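## Task

Take the gold-capped tube out of the rack by the window and seat it fully in a free well of the rack by the door. The task fails if anything new ends up on the floor, if any tube touches the floor, if a tube breaks (glass breaks from a drop of more than a few centimetres, about one well's depth, or from a hard knock), or if the robot falls or is left leaning. Every other tube must finish fully seated in a rack, though it may be shifted to another well of its own rack. At the end the gripper must have released and moved away; anything held in place only by the robot does not count.

## Robot and tools

ROBOT. A LinearBot: an omnidirectional base with a column about 1.75 m high. A carriage rides the column (lift_m, 0 to 1 m) and holds two identical six-joint arms with two-finger grippers. Arm bases sit at roughly 0.57 m + lift_m above the floor; carriage parts reach about 0.15 m lower. Reach is 0.78 m from the shoulder but only about 0.38 m below the arm base. The hand is about 0.16 m long, 0.1 m wide, 0.14 m when open. Parked arm: joints 1 to 6 = 0, 0.05, 0.05, 1.45, 0, 0; robot then about 0.95 m wide, 0.7 m long. Cameras: carriage_camera (fixed, forward, tilted ~20 degrees down), left_wrist_camera and right_wrist_camera (look beyond the fingertips). Wheel motors are strong (7 N m). Loose objects may occasionally be nudged by outside pushes.

FRAMES. Base frame: origin on the floor below the base centre, x forward, y left, z up. left_hand and right_hand are reported in it, as the midpoint between the finger pads; quat_wxyz maps base axes to hand axes (hand z along the fingers, fingers open along hand y; pointing straight up with joints 1, 5, 6 at 0 gives (1,0,0,0)). Odometry frame is the base frame at scene start; base_odometry counts wheel rotation, so slip looks like motion; heading is left-positive, -3.142 to 3.142. Hand readings can be off, more so at long reach.

execute_actions. Argument actions: a list with zero or one action. An action has base, joints, or both; they start together. base takes exactly one key, each a relative offset from where the base last reported itself: translate_m (metres, forward +, -2 to 2), strafe_m (metres, left +, -2 to 2), rotate_rad (radians, counter-clockwise +, -6.3 to 6.3). joints is one object for both arms, keyed by joint name, each value an absolute target: lift_m (m, 0 to 1); left_/right_joint1_rad (-2.617 to 3.054, vertical-axis swing, 0 forward, + left); joint2_rad (0 to 3.141, shoulder: 0 upper arm back and level, 1.57 vertical, 3.14 forward and level); joint3_rad (0 to 3.141, elbow: 0 folded, 3.14 straight); joint4_rad (-1.57 to 1.57, wrist pitch, + lifts fingertips); joint5_rad (-1.57 to 1.57, wrist yaw, + turns fingertips to the right, opposite to joint1); joint6_rad (-2.094 to 2.094, roll about the fingers, + clockwise seen from the forearm); left_/right_gripper_m (0 to 0.093, pad gap in metres). Done tolerances: lift 0.004, joint1 0.02, joint2/3 0.055, joint4 0.04, joints 5/6 0.02, gripper 0.004. Omitted joints may keep pushing toward earlier targets without any status saying so. Unknown keys or out-of-range values reject the whole call. No action runs over 15 s. cameras: list of carriage_camera, left_wrist_camera, right_wrist_camera or all; omitted/null/all gives every image, [] gives none; the pictures line lists image order. Example: {"base": {"translate_m": 0.3}, "joints": {"lift_m": 0.5}}.

wait: seconds 0 to 10; nothing new is commanded, returns state and images. zoom_image: camera plus region [x0, y0, x1, y1] in pixels of that camera's latest full image (672x504, origin top-left), at most 504x504. finished_scene: scene, an integer 1 to 2, the current scene; irreversible; the reply reports success and the next task. Ending a reply with no tool call ends everything.

RESULTS. base_status and joint_status: done (for the base, wheels turned the full amount even if slipping; tiny moves may report done while short), off_target (resting away from target, maybe still pushing), contact_stop or time_out (target dropped, holds position). "joint command not followed" with a cause line: a self-collision check withheld that arm's targets (gripper still runs); joints show not_followed and may be retried every action until fixed. To escape, move only the blocked arm clear first, the other in a later call. on_its_own lists uncommanded behaviour; "held at" is the held target, not the position. ARM HIT means a hard self-collision. motor_effort: percent of max, positive toward higher values, peak in brackets; readings carry fixed bias and noise. Lift effort grows with load; if it keeps dropping while lowering, a hand is resting on something. drive_wheels higher at rest than after free driving means the base still presses on something. A holding gripper usually shows off_target.

CAUTIONS. Stops come after impact, sometimes late or never; the base may roll up to ~0.3 m after an arm touch; arms are unmonitored during turns and mostly when arm joints are also commanded. Arms and grippers have no contact stop and snap to target once freed. After a blocked drive, reverse about 0.2 m (or turn back), repeat if still pressed; a retry may need two attempts. Never back the column into a table edge: it can tip the robot. Tipping risk grows with high carriage, extended arms, loads, pulling, and sudden stops; only images show a lean. Never let the arms hit or squeeze each other. A level hand sags 10 to 17 cm under 1 kg. Grip force is about 45 to 60 N per pad. Place tubes low and gently; never release above a well by more than its depth. Extended arms heat quickly: MOTOR HOT warns at 75 °C, 90 °C pauses that arm 10 s, 100 °C drops it. After a heat stop, keys show limit_stop_at_motor_heat; resend targets. The robot keeps the last command while you think. Faster robot motion is better.

Each tool is called after "Call:" as name([rows], argument=value, ...), one row to a line, values as JSON.

## Session

Call:
execute_actions(actions=[])

Scene clock: 0.00 s.
base_odometry: x=+0.000 y=+0.000 heading=+0.000 (m, m, rad; odometry frame)
base_status: not commanded
joint_positions: lift_m=+0.301 left_joint1_rad=-0.017 left_joint2_rad=+0.049 left_joint3_rad=+0.057 left_joint4_rad=+1.438 left_joint5_rad=-0.002 left_joint6_rad=+0.043 left_gripper_m=+0.094 right_joint1_rad=-0.011 right_joint2_rad=+0.022 right_joint3_rad=+0.062 right_joint4_rad=+1.388 right_joint5_rad=+0.021 right_joint6_rad=+0.048 right_gripper_m=+0.094
joint_status: not commanded
motor_effort: lift_m=+22 drive_wheels=+1 (%)
left_hand: x=+0.3110 y=+0.3469 z=+1.2798 quat_wxyz=(+0.998, +0.001, +0.062, +0.013) (m; base frame)
right_hand: x=+0.3129 y=-0.3511 z=+1.2801 quat_wxyz=(+0.997, +0.012, +0.071, +0.018) (m; base frame)
pictures: carriage_camera, left_wrist_camera, right_wrist_camera
Images, in order (width x height): carriage_camera 672x504, left_wrist_camera 672x504, right_wrist_camera 672x504.

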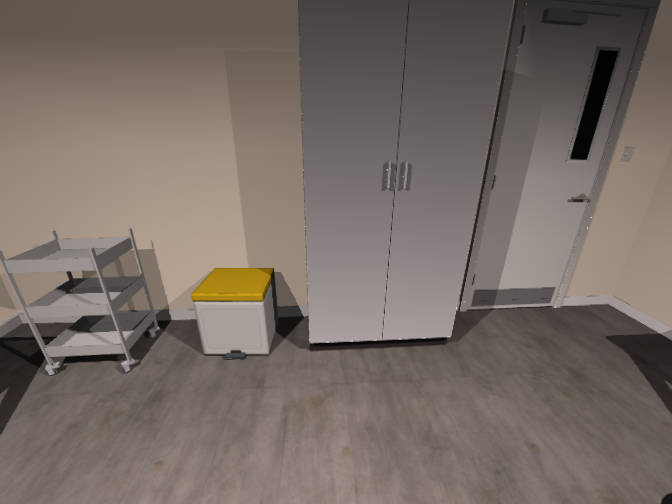

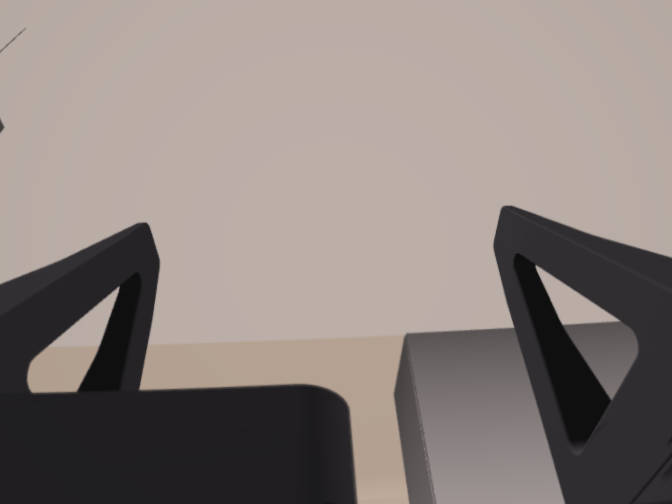

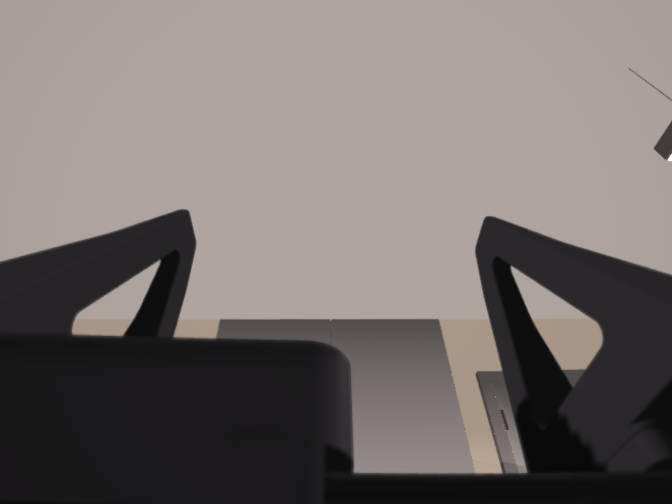

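Call:
execute_actions([
  {"base":{"rotate_rad":-1.57}},
], cameras=["carriage_camera"])

Call:
execute_actions([
  {"base":{"rotate_rad":-1.57}},
], cameras=["carriage_camera"])

Call:
execute_actions([
  {"base":{"rotate_rad":-1.57}},
], cameras=["carriage_camera"])

Scene clock: 3.37 s.
base_odometry: x=+0.000 y=+0.000 heading=-1.569 (m, m, rad; odometry frame)
base_status: done
joint_positions: lift_m=+0.301 left_joint1_rad=-0.017 left_joint2_rad=+0.049 left_joint3_rad=+0.057 left_joint4_rad=+1.437 left_joint5_rad=-0.002 left_joint6_rad=+0.043 left_gripper_m=+0.094 right_joint1_rad=-0.011 right_joint2_rad=+0.022 right_joint3_rad=+0.062 right_joint4_rad=+1.386 right_joint5_rad=+0.021 right_joint6_rad=+0.048 right_gripper_m=+0.094
joint_status: not commanded
motor_effort: lift_m=+22(22) drive_wheels=+11(21) (%)
left_hand: x=+0.3114 y=+0.3469 z=+1.2798 quat_wxyz=(+0.998, +0.001, +0.063, +0.013) (m; base frame)
right_hand: x=+0.3133 y=-0.3511 z=+1.2800 quat_wxyz=(+0.997, +0.012, +0.072, +0.018) (m; base frame)
pictures: carriage_camera
Images, in order (width x height): carriage_camera 672x504.

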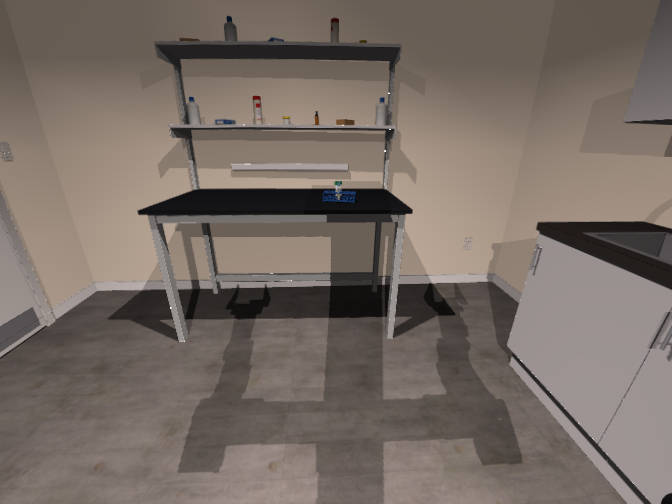

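Scene clock: 6.57 s.
base_odometry: x=+0.000 y=+0.000 heading=-3.138 (m, m, rad; odometry frame)
base_status: done
joint_positions: lift_m=+0.301 left_joint1_rad=-0.017 left_joint2_rad=+0.049 left_joint3_rad=+0.057 left_joint4_rad=+1.437 left_joint5_rad=-0.002 left_joint6_rad=+0.043 left_gripper_m=+0.094 right_joint1_rad=-0.011 right_joint2_rad=+0.022 right_joint3_rad=+0.062 right_joint4_rad=+1.386 right_joint5_rad=+0.021 right_joint6_rad=+0.048 right_gripper_m=+0.094
joint_status: not commanded
motor_effort: lift_m=+22(22) drive_wheels=+10(19) (%)
left_hand: x=+0.3114 y=+0.3469 z=+1.2798 quat_wxyz=(+0.998, +0.001, +0.063, +0.013) (m; base frame)
right_hand: x=+0.3135 y=-0.3511 z=+1.2800 quat_wxyz=(+0.997, +0.012, +0.072, +0.018) (m; base frame)
pictures: carriage_camera
Images, in order (width x height): carriage_camera 672x504.

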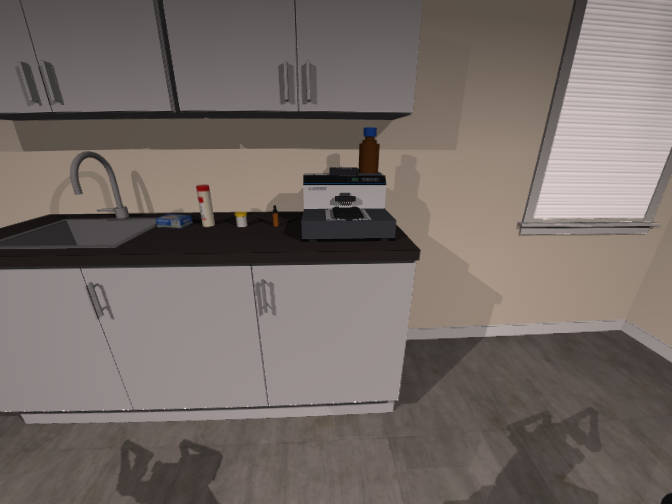

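Scene clock: 9.67 s.
base_odometry: x=+0.000 y=+0.000 heading=+1.576 (m, m, rad; odometry frame)
base_status: done
joint_positions: lift_m=+0.301 left_joint1_rad=-0.017 left_joint2_rad=+0.049 left_joint3_rad=+0.057 left_joint4_rad=+1.437 left_joint5_rad=-0.002 left_joint6_rad=+0.043 left_gripper_m=+0.094 right_joint1_rad=-0.011 right_joint2_rad=+0.022 right_joint3_rad=+0.062 right_joint4_rad=+1.385 right_joint5_rad=+0.021 right_joint6_rad=+0.048 right_gripper_m=+0.094
joint_status: not commanded
motor_effort: lift_m=+22(22) drive_wheels=+11(19) (%)
left_hand: x=+0.3113 y=+0.3469 z=+1.2798 quat_wxyz=(+0.998, +0.001, +0.063, +0.013) (m; base frame)
right_hand: x=+0.3136 y=-0.3511 z=+1.2800 quat_wxyz=(+0.997, +0.012, +0.072, +0.018) (m; base frame)
pictures: carriage_camera
Images, in order (width x height): carriage_camera 672x504.

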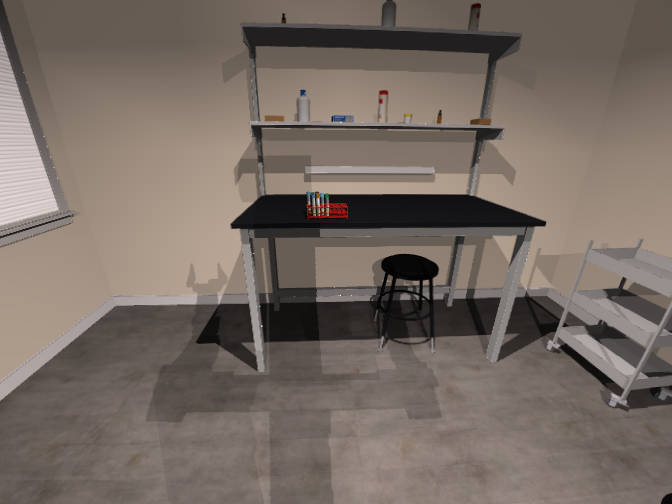

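Call:
execute_actions([
  {"base":{"translate_m":0.5},"joints":{"lift_m":0.6,"right_joint2_rad":1.8,"right_joint3_rad":1.3,"right_joint4_rad":-1.07,"right_joint6_rad":0}},
])

Scene clock: 13.20 s.
base_odometry: x=-0.001 y=+0.500 heading=+1.574 (m, m, rad; odometry frame)
base_status: done
joint_positions: lift_m=+0.600 left_joint1_rad=-0.017 left_joint2_rad=+0.049 left_joint3_rad=+0.057 left_joint4_rad=+1.437 left_joint5_rad=-0.002 left_joint6_rad=+0.043 left_gripper_m=+0.094 right_joint1_rad=-0.011 right_joint2_rad=+1.798 right_joint3_rad=+1.283 right_joint4_rad=-1.062 right_joint5_rad=+0.021 right_joint6_rad=+0.008 right_gripper_m=+0.094
joint_status: all done
motor_effort: lift_m=+23(28) drive_wheels=-14(27) (%)
left_hand: x=+0.3112 y=+0.3469 z=+1.5788 quat_wxyz=(+0.998, +0.001, +0.063, +0.013) (m; base frame)
right_hand: x=+0.6004 y=-0.3542 z=+1.2032 quat_wxyz=(-0.003, +0.009, +1.000, -0.010) (m; base frame)
pictures: carriage_camera, left_wrist_camera, right_wrist_camera
Images, in order (width x height): carriage_camera 672x504, left_wrist_camera 672x504, right_wrist_camera 672x504.

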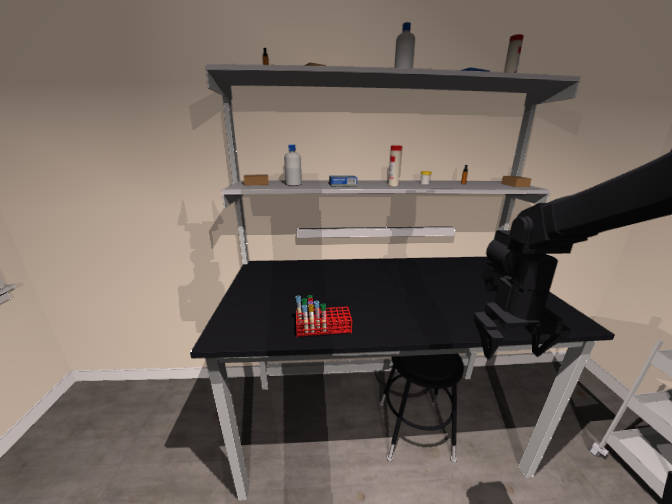

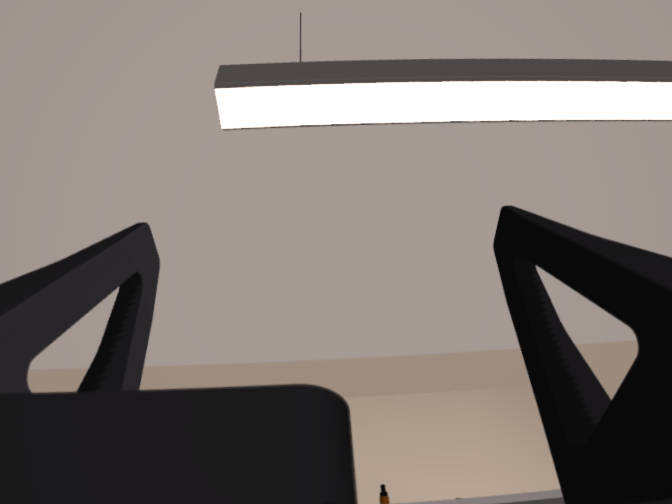

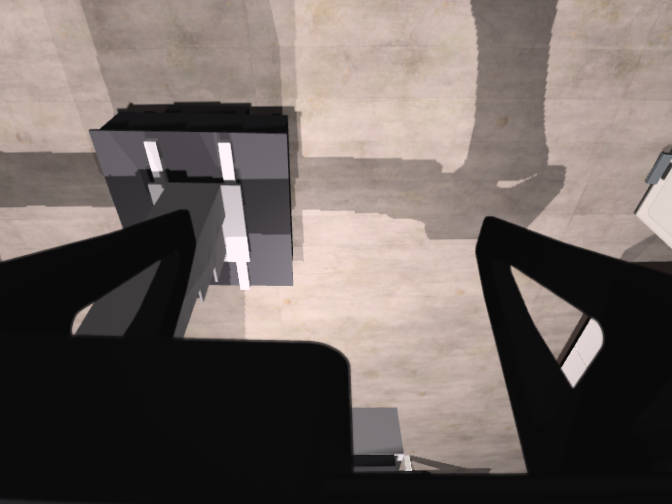

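Call:
execute_actions([
  {"base":{"strafe_m":0.44}},
], cameras=[])

Call:
execute_actions([
  {"base":{"translate_m":0.42}},
])

Scene clock: 16.57 s.
base_odometry: x=-0.441 y=+0.499 heading=+1.573 (m, m, rad; odometry frame)
base_status: done
joint_positions: lift_m=+0.600 left_joint1_rad=-0.017 left_joint2_rad=+0.049 left_joint3_rad=+0.057 left_joint4_rad=+1.437 left_joint5_rad=-0.002 left_joint6_rad=+0.043 left_gripper_m=+0.094 right_joint1_rad=-0.010 right_joint2_rad=+1.798 right_joint3_rad=+1.283 right_joint4_rad=-1.065 right_joint5_rad=+0.021 right_joint6_rad=+0.008 right_gripper_m=+0.094
joint_status: not commanded
motor_effort: lift_m=+23(23) drive_wheels=-5(17) (%)
left_hand: x=+0.3114 y=+0.3469 z=+1.5788 quat_wxyz=(+0.998, +0.001, +0.063, +0.013) (m; base frame)
right_hand: x=+0.5996 y=-0.3540 z=+1.2032 quat_wxyz=(-0.004, +0.009, +1.000, -0.010) (m; base frame)
pictures: none
No camera images: the call's "cameras" was empty. Leave "cameras" out to get every camera's image.

Scene clock: 19.43 s.
base_odometry: x=-0.443 y=+0.919 heading=+1.574 (m, m, rad; odometry frame)
base_status: done
joint_positions: lift_m=+0.600 left_joint1_rad=-0.017 left_joint2_rad=+0.049 left_joint3_rad=+0.057 left_joint4_rad=+1.437 left_joint5_rad=-0.002 left_joint6_rad=+0.043 left_gripper_m=+0.094 right_joint1_rad=-0.010 right_joint2_rad=+1.798 right_joint3_rad=+1.283 right_joint4_rad=-1.067 right_joint5_rad=+0.021 right_joint6_rad=+0.008 right_gripper_m=+0.094
joint_status: not commanded
motor_effort: lift_m=+23(23) drive_wheels=-10(17) (%)
left_hand: x=+0.3114 y=+0.3469 z=+1.5788 quat_wxyz=(+0.998, +0.001, +0.063, +0.013) (m; base frame)
right_hand: x=+0.5992 y=-0.3540 z=+1.2032 quat_wxyz=(-0.005, +0.009, +1.000, -0.010) (m; base frame)
pictures: carriage_camera, left_wrist_camera, right_wrist_camera
Images, in order (width x height): carriage_camera 672x504, left_wrist_camera 672x504, right_wrist_camera 672x504.

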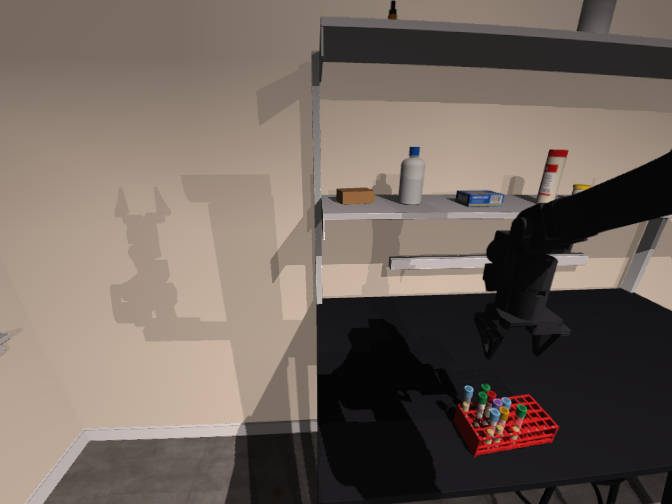

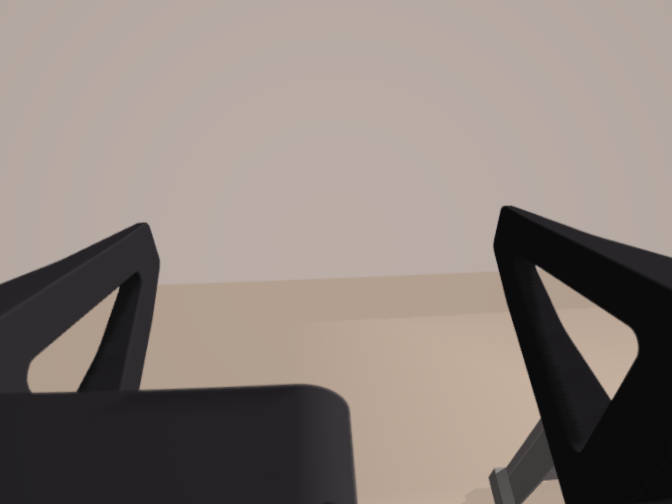

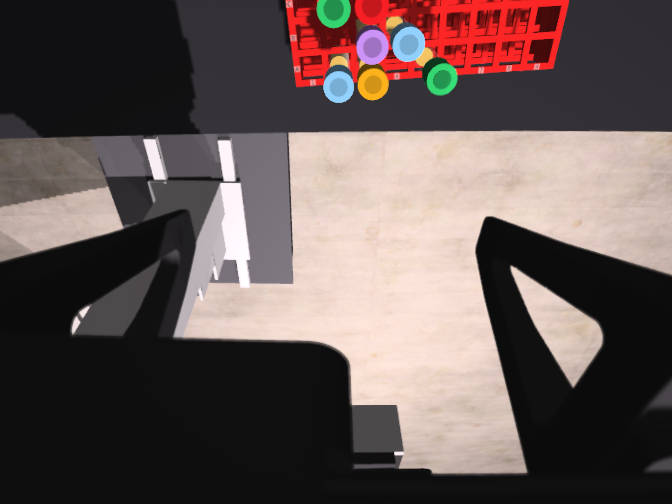

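Call:
execute_actions([
  {"base":{"strafe_m":-0.022},"joints":{"lift_m":0.5,"right_gripper_m":0.035}},
])

Scene clock: 21.07 s.
base_odometry: x=-0.421 y=+0.920 heading=+1.575 (m, m, rad; odometry frame)
base_status: done
joint_positions: lift_m=+0.500 left_joint1_rad=-0.017 left_joint2_rad=+0.049 left_joint3_rad=+0.057 left_joint4_rad=+1.438 left_joint5_rad=-0.002 left_joint6_rad=+0.043 left_gripper_m=+0.094 right_joint1_rad=-0.010 right_joint2_rad=+1.796 right_joint3_rad=+1.292 right_joint4_rad=-1.068 right_joint5_rad=+0.021 right_joint6_rad=+0.008 right_gripper_m=+0.035
joint_status: all done
motor_effort: lift_m=+21(21) drive_wheels=+6(14) (%)
left_hand: x=+0.3111 y=+0.3469 z=+1.4791 quat_wxyz=(+0.998, +0.001, +0.063, +0.013) (m; base frame)
right_hand: x=+0.6019 y=-0.3538 z=+1.1062 quat_wxyz=(+0.000, +0.009, +1.000, -0.010) (m; base frame)
pictures: carriage_camera, left_wrist_camera, right_wrist_camera
Images, in order (width x height): carriage_camera 672x504, left_wrist_camera 672x504, right_wrist_camera 672x504.

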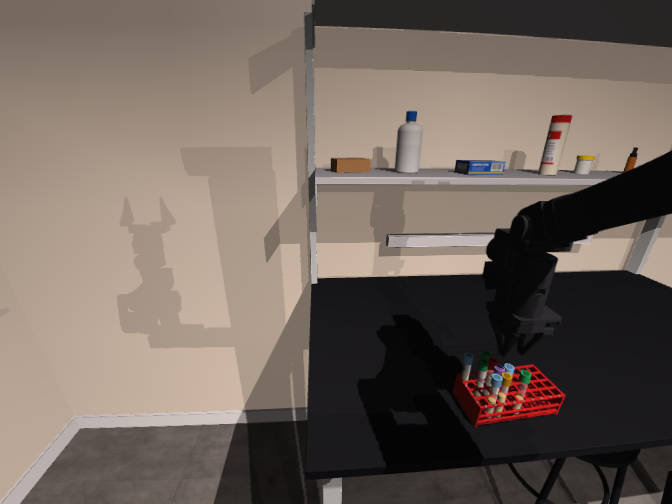

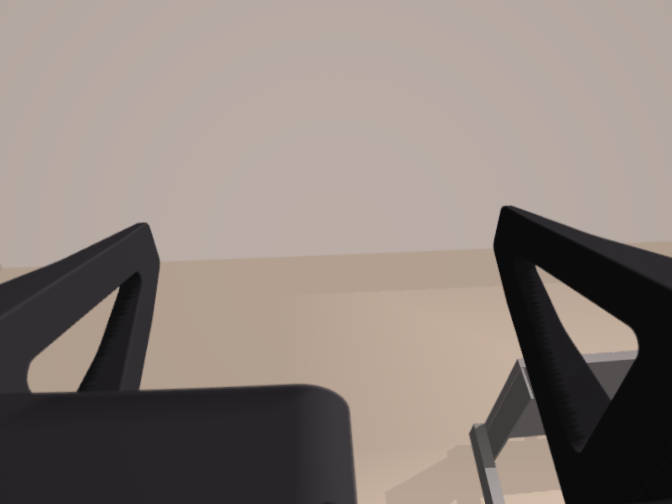

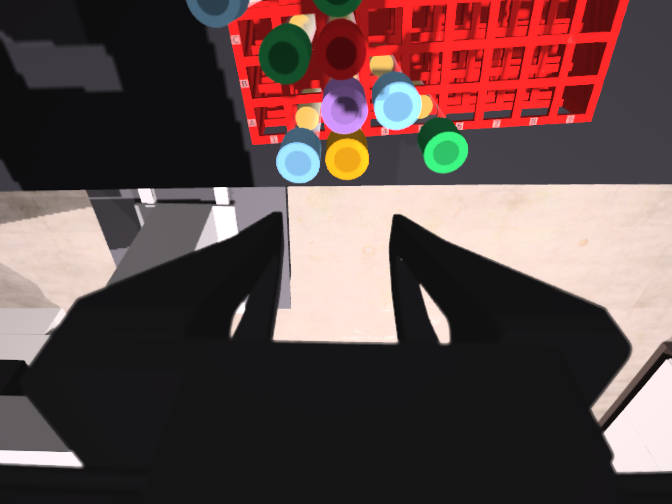

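Call:
execute_actions([
  {"base":{"strafe_m":-0.004},"joints":{"lift_m":0.47,"right_gripper_m":0.03,"right_joint6_rad":0.7}},
], cameras=["right_wrist_camera","carriage_camera"])

Scene clock: 23.27 s.
base_odometry: x=-0.417 y=+0.920 heading=+1.576 (m, m, rad; odometry frame)
base_status: done
joint_positions: lift_m=+0.470 left_joint1_rad=-0.017 left_joint2_rad=+0.049 left_joint3_rad=+0.057 left_joint4_rad=+1.438 left_joint5_rad=-0.002 left_joint6_rad=+0.043 left_gripper_m=+0.094 right_joint1_rad=-0.011 right_joint2_rad=+1.796 right_joint3_rad=+1.292 right_joint4_rad=-1.068 right_joint5_rad=+0.021 right_joint6_rad=+0.691 right_gripper_m=+0.030
joint_status: all done
motor_effort: lift_m=+21(22) drive_wheels=+9(15) (%)
left_hand: x=+0.3110 y=+0.3470 z=+1.4491 quat_wxyz=(+0.998, +0.001, +0.062, +0.013) (m; base frame)
right_hand: x=+0.6017 y=-0.3542 z=+1.0760 quat_wxyz=(+0.003, +0.344, +0.939, -0.010) (m; base frame)
pictures: carriage_camera, right_wrist_camera
Images, in order (width x height): carriage_camera 672x504, right_wrist_camera 672x504.

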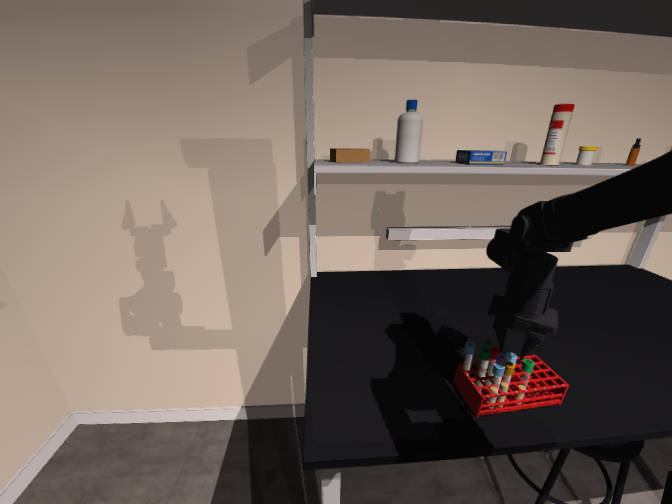

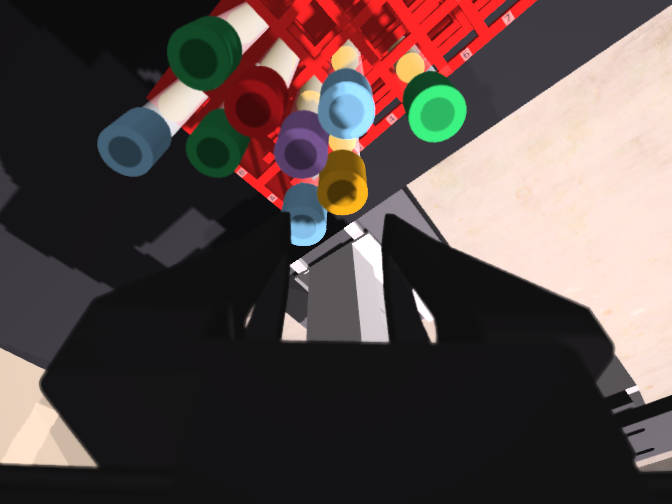

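Call:
execute_actions([
  {"joints":{"lift_m":0.445,"right_gripper_m":0.026}},
], cameras=["right_wrist_camera"])

Scene clock: 24.33 s.
base_odometry: x=-0.417 y=+0.920 heading=+1.576 (m, m, rad; odometry frame)
base_status: not commanded
joint_positions: lift_m=+0.445 left_joint1_rad=-0.017 left_joint2_rad=+0.049 left_joint3_rad=+0.057 left_joint4_rad=+1.438 left_joint5_rad=-0.002 left_joint6_rad=+0.043 left_gripper_m=+0.094 right_joint1_rad=-0.011 right_joint2_rad=+1.794 right_joint3_rad=+1.295 right_joint4_rad=-1.069 right_joint5_rad=+0.020 right_joint6_rad=+0.691 right_gripper_m=+0.026
joint_status: all done
motor_effort: lift_m=+20(22) drive_wheels=+8(9) (%)
left_hand: x=+0.3110 y=+0.3469 z=+1.4242 quat_wxyz=(+0.998, +0.001, +0.062, +0.013) (m; base frame)
right_hand: x=+0.6024 y=-0.3541 z=+1.0523 quat_wxyz=(+0.005, +0.344, +0.939, -0.009) (m; base frame)
pictures: right_wrist_camera
Images, in order (width x height): right_wrist_camera 672x504.

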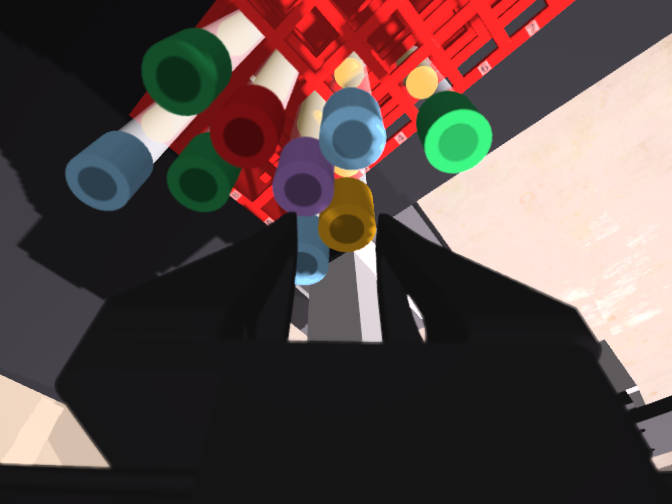

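Call:
execute_actions([
  {"base":{"translate_m":-0.006},"joints":{"lift_m":0.43}},
], cameras=["right_wrist_camera","carriage_camera"])

Scene clock: 25.20 s.
base_odometry: x=-0.418 y=+0.914 heading=+1.576 (m, m, rad; odometry frame)
base_status: done
joint_positions: lift_m=+0.430 left_joint1_rad=-0.017 left_joint2_rad=+0.049 left_joint3_rad=+0.057 left_joint4_rad=+1.439 left_joint5_rad=-0.002 left_joint6_rad=+0.043 left_gripper_m=+0.094 right_joint1_rad=-0.011 right_joint2_rad=+1.767 right_joint3_rad=+1.311 right_joint4_rad=-1.070 right_joint5_rad=+0.021 right_joint6_rad=+0.691 right_gripper_m=+0.026
joint_status: all done
motor_effort: lift_m=+19(20) drive_wheels=-4(16) (%)
left_hand: x=+0.3110 y=+0.3469 z=+1.4093 quat_wxyz=(+0.998, +0.001, +0.062, +0.013) (m; base frame)
right_hand: x=+0.6085 y=-0.3543 z=+1.0498 quat_wxyz=(+0.025, +0.344, +0.939, -0.002) (m; base frame)
pictures: carriage_camera, right_wrist_camera
Images, in order (width x height): carriage_camera 672x504, right_wrist_camera 672x504.

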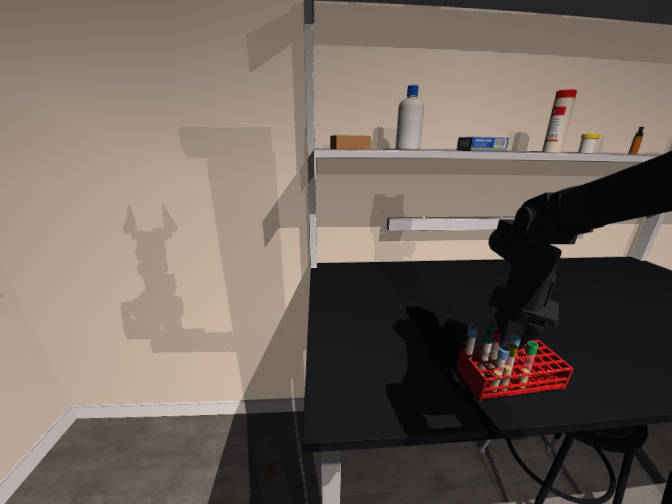

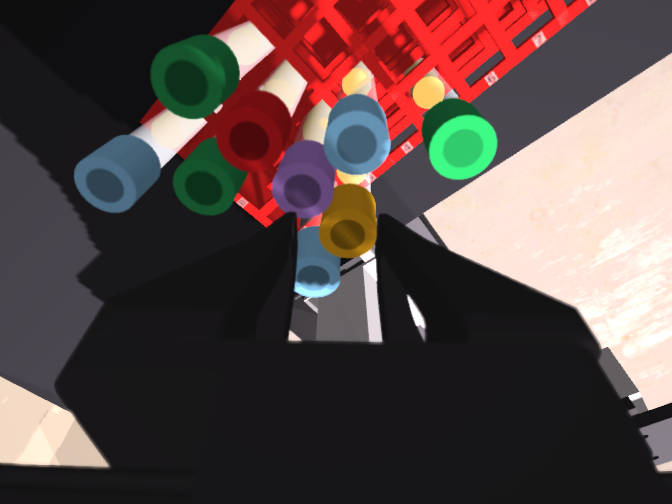

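Call:
execute_actions([
  {"base":{"translate_m":-0.006},"joints":{"lift_m":0.455}},
], cameras=["right_wrist_camera"])

Call:
execute_actions([
  {"joints":{"lift_m":0.43}},
], cameras=["right_wrist_camera"])

Scene clock: 26.73 s.
base_odometry: x=-0.418 y=+0.909 heading=+1.577 (m, m, rad; odometry frame)
base_status: done
joint_positions: lift_m=+0.455 left_joint1_rad=-0.017 left_joint2_rad=+0.049 left_joint3_rad=+0.057 left_joint4_rad=+1.439 left_joint5_rad=-0.002 left_joint6_rad=+0.043 left_gripper_m=+0.094 right_joint1_rad=-0.011 right_joint2_rad=+1.789 right_joint3_rad=+1.311 right_joint4_rad=-1.068 right_joint5_rad=+0.022 right_joint6_rad=+0.691 right_gripper_m=+0.026
joint_status: all done
motor_effort: lift_m=+22(28) drive_wheels=+2(7) (%)
left_hand: x=+0.3110 y=+0.3469 z=+1.4339 quat_wxyz=(+0.998, +0.001, +0.062, +0.013) (m; base frame)
right_hand: x=+0.6079 y=-0.3545 z=+1.0677 quat_wxyz=(+0.015, +0.344, +0.939, -0.006) (m; base frame)
pictures: right_wrist_camera
Images, in order (width x height): right_wrist_camera 672x504.

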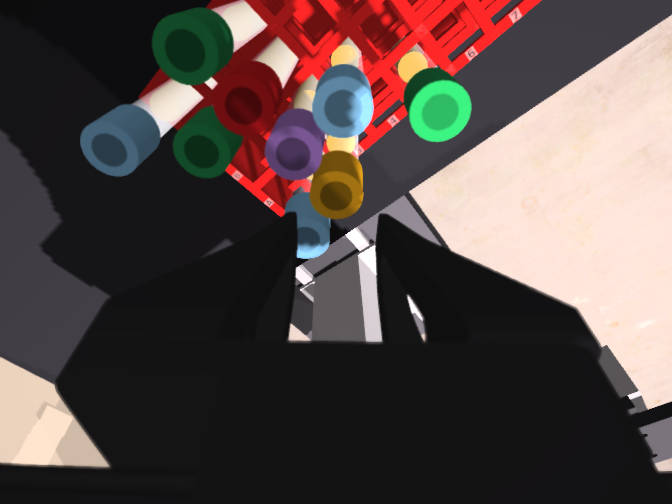

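Scene clock: 27.50 s.
base_odometry: x=-0.418 y=+0.909 heading=+1.577 (m, m, rad; odometry frame)
base_status: not commanded
joint_positions: lift_m=+0.430 left_joint1_rad=-0.017 left_joint2_rad=+0.049 left_joint3_rad=+0.057 left_joint4_rad=+1.438 left_joint5_rad=-0.002 left_joint6_rad=+0.043 left_gripper_m=+0.094 right_joint1_rad=-0.011 right_joint2_rad=+1.783 right_joint3_rad=+1.318 right_joint4_rad=-1.064 right_joint5_rad=+0.019 right_joint6_rad=+0.692 right_gripper_m=+0.026
joint_status: all done
motor_effort: lift_m=+20(21) drive_wheels=+3(3) (%)
left_hand: x=+0.3110 y=+0.3470 z=+1.4091 quat_wxyz=(+0.998, +0.001, +0.062, +0.013) (m; base frame)
right_hand: x=+0.6115 y=-0.3540 z=+1.0465 quat_wxyz=(+0.023, +0.344, +0.939, -0.002) (m; base frame)
pictures: right_wrist_camera
Images, in order (width x height): right_wrist_camera 672x504.

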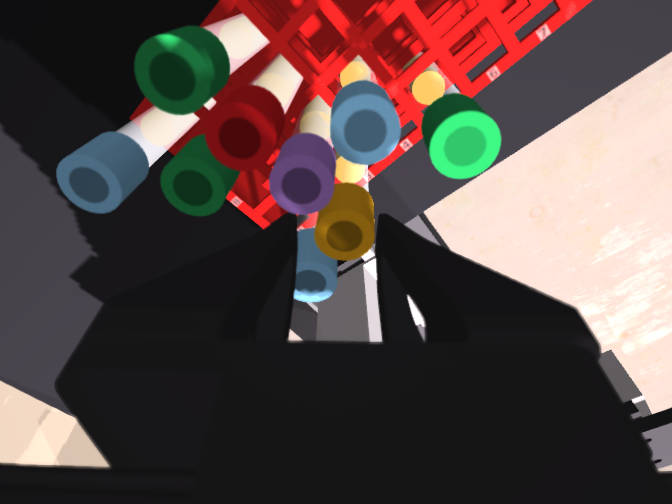

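Call:
execute_actions([
  {"base":{"strafe_m":0.021},"joints":{"lift_m":0.47,"right_joint6_rad":1.35,"right_joint2_rad":1.8,"right_joint3_rad":1.3}},
], cameras=["right_wrist_camera"])

Scene clock: 28.93 s.
base_odometry: x=-0.438 y=+0.909 heading=+1.577 (m, m, rad; odometry frame)
base_status: done
joint_positions: lift_m=+0.470 left_joint1_rad=-0.017 left_joint2_rad=+0.049 left_joint3_rad=+0.057 left_joint4_rad=+1.437 left_joint5_rad=-0.002 left_joint6_rad=+0.043 left_gripper_m=+0.094 right_joint1_rad=-0.010 right_joint2_rad=+1.790 right_joint3_rad=+1.318 right_joint4_rad=-1.065 right_joint5_rad=+0.019 right_joint6_rad=+1.341 right_gripper_m=+0.026
joint_status: all done
motor_effort: lift_m=+22(27) drive_wheels=-8(10) (%)
left_hand: x=+0.3113 y=+0.3470 z=+1.4489 quat_wxyz=(+0.998, +0.001, +0.063, +0.013) (m; base frame)
right_hand: x=+0.6108 y=-0.3538 z=+1.0843 quat_wxyz=(+0.019, +0.625, +0.780, +0.003) (m; base frame)
pictures: right_wrist_camera
Images, in order (width x height): right_wrist_camera 672x504.

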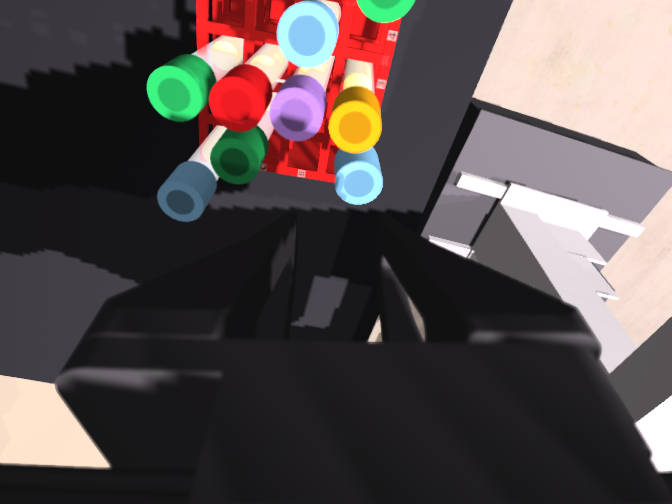

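Call:
execute_actions([
  {"base":{"translate_m":-0.007},"joints":{"lift_m":0.445}},
], cameras=["right_wrist_camera"])

Call:
execute_actions([
  {"joints":{"lift_m":0.42}},
], cameras=["right_wrist_camera"])

Scene clock: 29.87 s.
base_odometry: x=-0.438 y=+0.902 heading=+1.577 (m, m, rad; odometry frame)
base_status: done
joint_positions: lift_m=+0.445 left_joint1_rad=-0.017 left_joint2_rad=+0.049 left_joint3_rad=+0.057 left_joint4_rad=+1.438 left_joint5_rad=-0.002 left_joint6_rad=+0.043 left_gripper_m=+0.094 right_joint1_rad=-0.010 right_joint2_rad=+1.793 right_joint3_rad=+1.317 right_joint4_rad=-1.068 right_joint5_rad=+0.019 right_joint6_rad=+1.341 right_gripper_m=+0.026
joint_status: all done
motor_effort: lift_m=+21(21) drive_wheels=+5(9) (%)
left_hand: x=+0.3110 y=+0.3470 z=+1.4241 quat_wxyz=(+0.998, +0.001, +0.062, +0.013) (m; base frame)
right_hand: x=+0.6097 y=-0.3538 z=+1.0583 quat_wxyz=(+0.017, +0.625, +0.780, +0.001) (m; base frame)
pictures: right_wrist_camera
Images, in order (width x height): right_wrist_camera 672x504.

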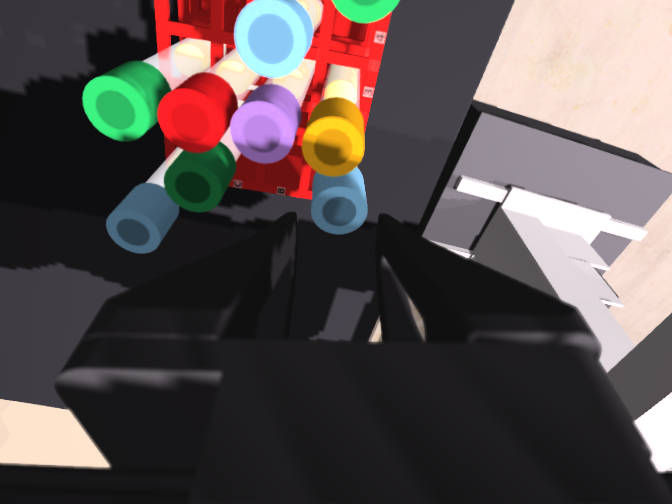

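Scene clock: 30.47 s.
base_odometry: x=-0.438 y=+0.902 heading=+1.577 (m, m, rad; odometry frame)
base_status: not commanded
joint_positions: lift_m=+0.420 left_joint1_rad=-0.017 left_joint2_rad=+0.049 left_joint3_rad=+0.057 left_joint4_rad=+1.438 left_joint5_rad=-0.002 left_joint6_rad=+0.043 left_gripper_m=+0.094 right_joint1_rad=-0.010 right_joint2_rad=+1.796 right_joint3_rad=+1.317 right_joint4_rad=-1.068 right_joint5_rad=+0.019 right_joint6_rad=+1.341 right_gripper_m=+0.026
joint_status: all done
motor_effort: lift_m=+21(21) drive_wheels=+5(5) (%)
left_hand: x=+0.3111 y=+0.3470 z=+1.3991 quat_wxyz=(+0.998, +0.001, +0.063, +0.013) (m; base frame)
right_hand: x=+0.6096 y=-0.3538 z=+1.0323 quat_wxyz=(+0.016, +0.625, +0.780, +0.000) (m; base frame)
pictures: right_wrist_camera
Images, in order (width x height): right_wrist_camera 672x504.

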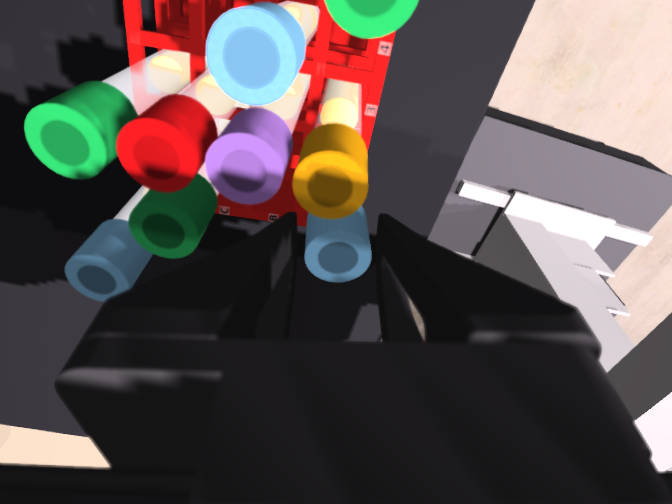

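Call:
execute_actions([
  {"joints":{"lift_m":0.41}},
], cameras=[])

Call:
execute_actions([
  {"joints":{"right_gripper_m":0.008}},
], cameras=[])

Call:
execute_actions([
  {"joints":{"lift_m":0.56}},
], cameras=[])

Call:
execute_actions([
  {"base":{"strafe_m":-0.105}},
], cameras=["right_wrist_camera","carriage_camera"])

Scene clock: 31.77 s.
base_odometry: x=-0.438 y=+0.902 heading=+1.577 (m, m, rad; odometry frame)
base_status: not commanded
joint_positions: lift_m=+0.410 left_joint1_rad=-0.017 left_joint2_rad=+0.049 left_joint3_rad=+0.057 left_joint4_rad=+1.438 left_joint5_rad=-0.002 left_joint6_rad=+0.043 left_gripper_m=+0.094 right_joint1_rad=-0.010 right_joint2_rad=+1.796 right_joint3_rad=+1.316 right_joint4_rad=-1.068 right_joint5_rad=+0.019 right_joint6_rad=+1.341 right_gripper_m=+0.026
joint_status: all done
motor_effort: lift_m=+22(22) drive_wheels=+5(5) (%)
left_hand: x=+0.3111 y=+0.3470 z=+1.3890 quat_wxyz=(+0.998, +0.001, +0.063, +0.013) (m; base frame)
right_hand: x=+0.6093 y=-0.3538 z=+1.0221 quat_wxyz=(+0.015, +0.625, +0.780, +0.000) (m; base frame)
pictures: none
No camera images: the call's "cameras" was empty. Leave "cameras" out to get every camera's image.

Scene clock: 32.23 s.
base_odometry: x=-0.438 y=+0.902 heading=+1.577 (m, m, rad; odometry frame)
base_status: not commanded
joint_positions: lift_m=+0.410 left_joint1_rad=-0.017 left_joint2_rad=+0.049 left_joint3_rad=+0.057 left_joint4_rad=+1.438 left_joint5_rad=-0.002 left_joint6_rad=+0.043 left_gripper_m=+0.094 right_joint1_rad=-0.010 right_joint2_rad=+1.796 right_joint3_rad=+1.316 right_joint4_rad=-1.067 right_joint5_rad=+0.019 right_joint6_rad=+1.341 right_gripper_m=+0.016
joint_status: right_gripper_m off_target (ended at +0.016, target +0.008)
motor_effort: lift_m=+21(21) drive_wheels=+5(5) (%)
left_hand: x=+0.3111 y=+0.3470 z=+1.3890 quat_wxyz=(+0.998, +0.001, +0.063, +0.013) (m; base frame)
right_hand: x=+0.6094 y=-0.3537 z=+1.0221 quat_wxyz=(+0.015, +0.625, +0.780, +0.000) (m; base frame)
pictures: none
No camera images: the call's "cameras" was empty. Leave "cameras" out to get every camera's image.

Scene clock: 33.37 s.
base_odometry: x=-0.438 y=+0.902 heading=+1.577 (m, m, rad; odometry frame)
base_status: not commanded
joint_positions: lift_m=+0.560 left_joint1_rad=-0.017 left_joint2_rad=+0.049 left_joint3_rad=+0.057 left_joint4_rad=+1.438 left_joint5_rad=-0.002 left_joint6_rad=+0.043 left_gripper_m=+0.094 right_joint1_rad=-0.010 right_joint2_rad=+1.796 right_joint3_rad=+1.316 right_joint4_rad=-1.067 right_joint5_rad=+0.018 right_joint6_rad=+1.341 right_gripper_m=+0.016
joint_status: all done
motor_effort: lift_m=+23(28) drive_wheels=+5(5) (%)
left_hand: x=+0.3111 y=+0.3470 z=+1.5389 quat_wxyz=(+0.998, +0.001, +0.063, +0.013) (m; base frame)
right_hand: x=+0.6095 y=-0.3536 z=+1.1720 quat_wxyz=(+0.015, +0.625, +0.780, +0.000) (m; base frame)
pictures: none
No camera images: the call's "cameras" was empty. Leave "cameras" out to get every camera's image.

Scene clock: 35.03 s.
base_odometry: x=-0.333 y=+0.903 heading=+1.577 (m, m, rad; odometry frame)
base_status: done
joint_positions: lift_m=+0.560 left_joint1_rad=-0.017 left_joint2_rad=+0.049 left_joint3_rad=+0.057 left_joint4_rad=+1.438 left_joint5_rad=-0.002 left_joint6_rad=+0.043 left_gripper_m=+0.094 right_joint1_rad=-0.011 right_joint2_rad=+1.796 right_joint3_rad=+1.316 right_joint4_rad=-1.067 right_joint5_rad=+0.019 right_joint6_rad=+1.341 right_gripper_m=+0.016
joint_status: not commanded
motor_effort: lift_m=+23(23) drive_wheels=+0(15) (%)
left_hand: x=+0.3110 y=+0.3470 z=+1.5389 quat_wxyz=(+0.998, +0.001, +0.062, +0.013) (m; base frame)
right_hand: x=+0.6095 y=-0.3541 z=+1.1720 quat_wxyz=(+0.015, +0.626, +0.780, +0.000) (m; base frame)
pictures: carriage_camera, right_wrist_camera
Images, in order (width x height): carriage_camera 672x504, right_wrist_camera 672x504.

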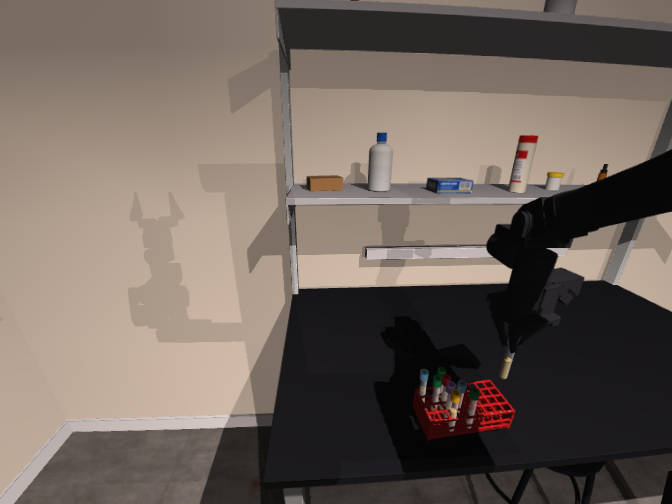

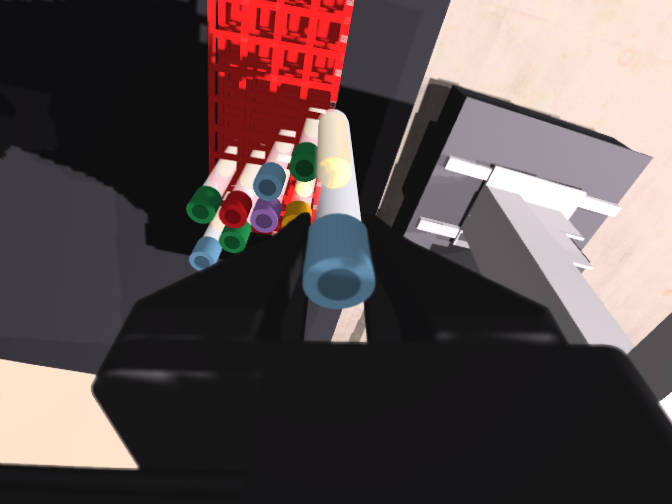

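Call:
execute_actions([
  {"base":{"translate_m":0.02},"joints":{"lift_m":0.5}},
], cameras=["right_wrist_camera","carriage_camera"])

Call:
zoom_image(camera="carriage_camera", region=[400,300,560,440])

Scene clock: 36.33 s.
base_odometry: x=-0.333 y=+0.923 heading=+1.576 (m, m, rad; odometry frame)
base_status: done
joint_positions: lift_m=+0.500 left_joint1_rad=-0.017 left_joint2_rad=+0.049 left_joint3_rad=+0.057 left_joint4_rad=+1.437 left_joint5_rad=-0.002 left_joint6_rad=+0.043 left_gripper_m=+0.094 right_joint1_rad=-0.011 right_joint2_rad=+1.795 right_joint3_rad=+1.316 right_joint4_rad=-1.068 right_joint5_rad=+0.019 right_joint6_rad=+1.341 right_gripper_m=+0.016
joint_status: all done
motor_effort: lift_m=+21(21) drive_wheels=+8(13) (%)
left_hand: x=+0.3113 y=+0.3470 z=+1.4790 quat_wxyz=(+0.998, +0.001, +0.063, +0.013) (m; base frame)
right_hand: x=+0.6093 y=-0.3541 z=+1.1122 quat_wxyz=(+0.015, +0.626, +0.780, +0.000) (m; base frame)
pictures: carriage_camera, right_wrist_camera
Images, in order (width x height): carriage_camera 672x504, right_wrist_camera 672x504.

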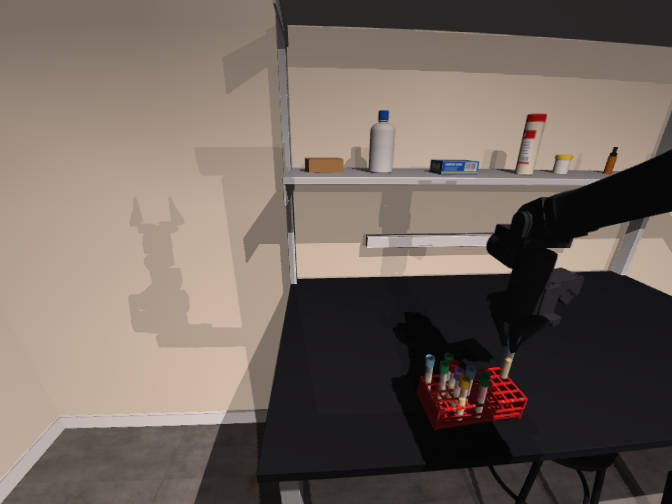

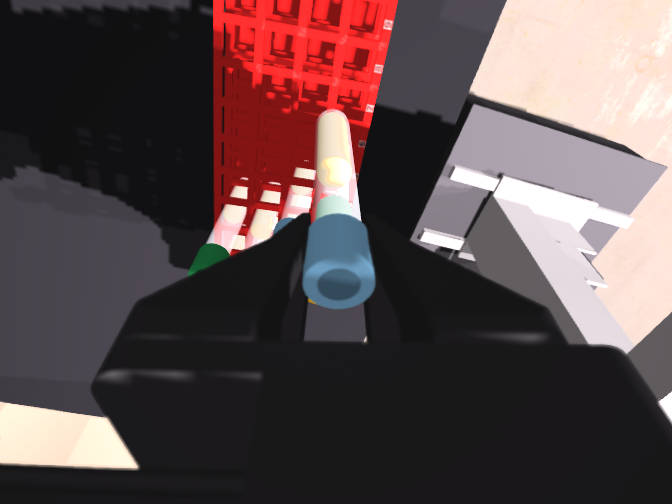

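Region (400, 300, 560, 440) of carriage_camera's 672x504 image, scaled by 3.150, with more detail than that image has; it fills the top 441 rows of this view, and the rest is white.

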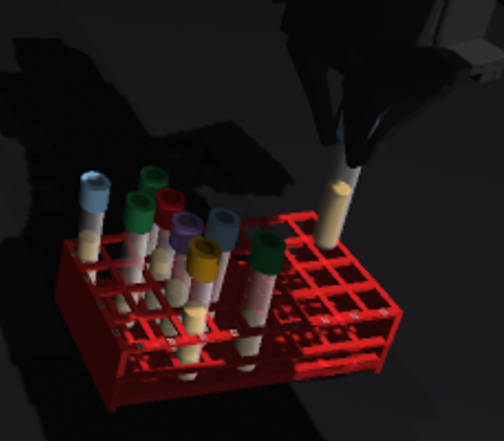

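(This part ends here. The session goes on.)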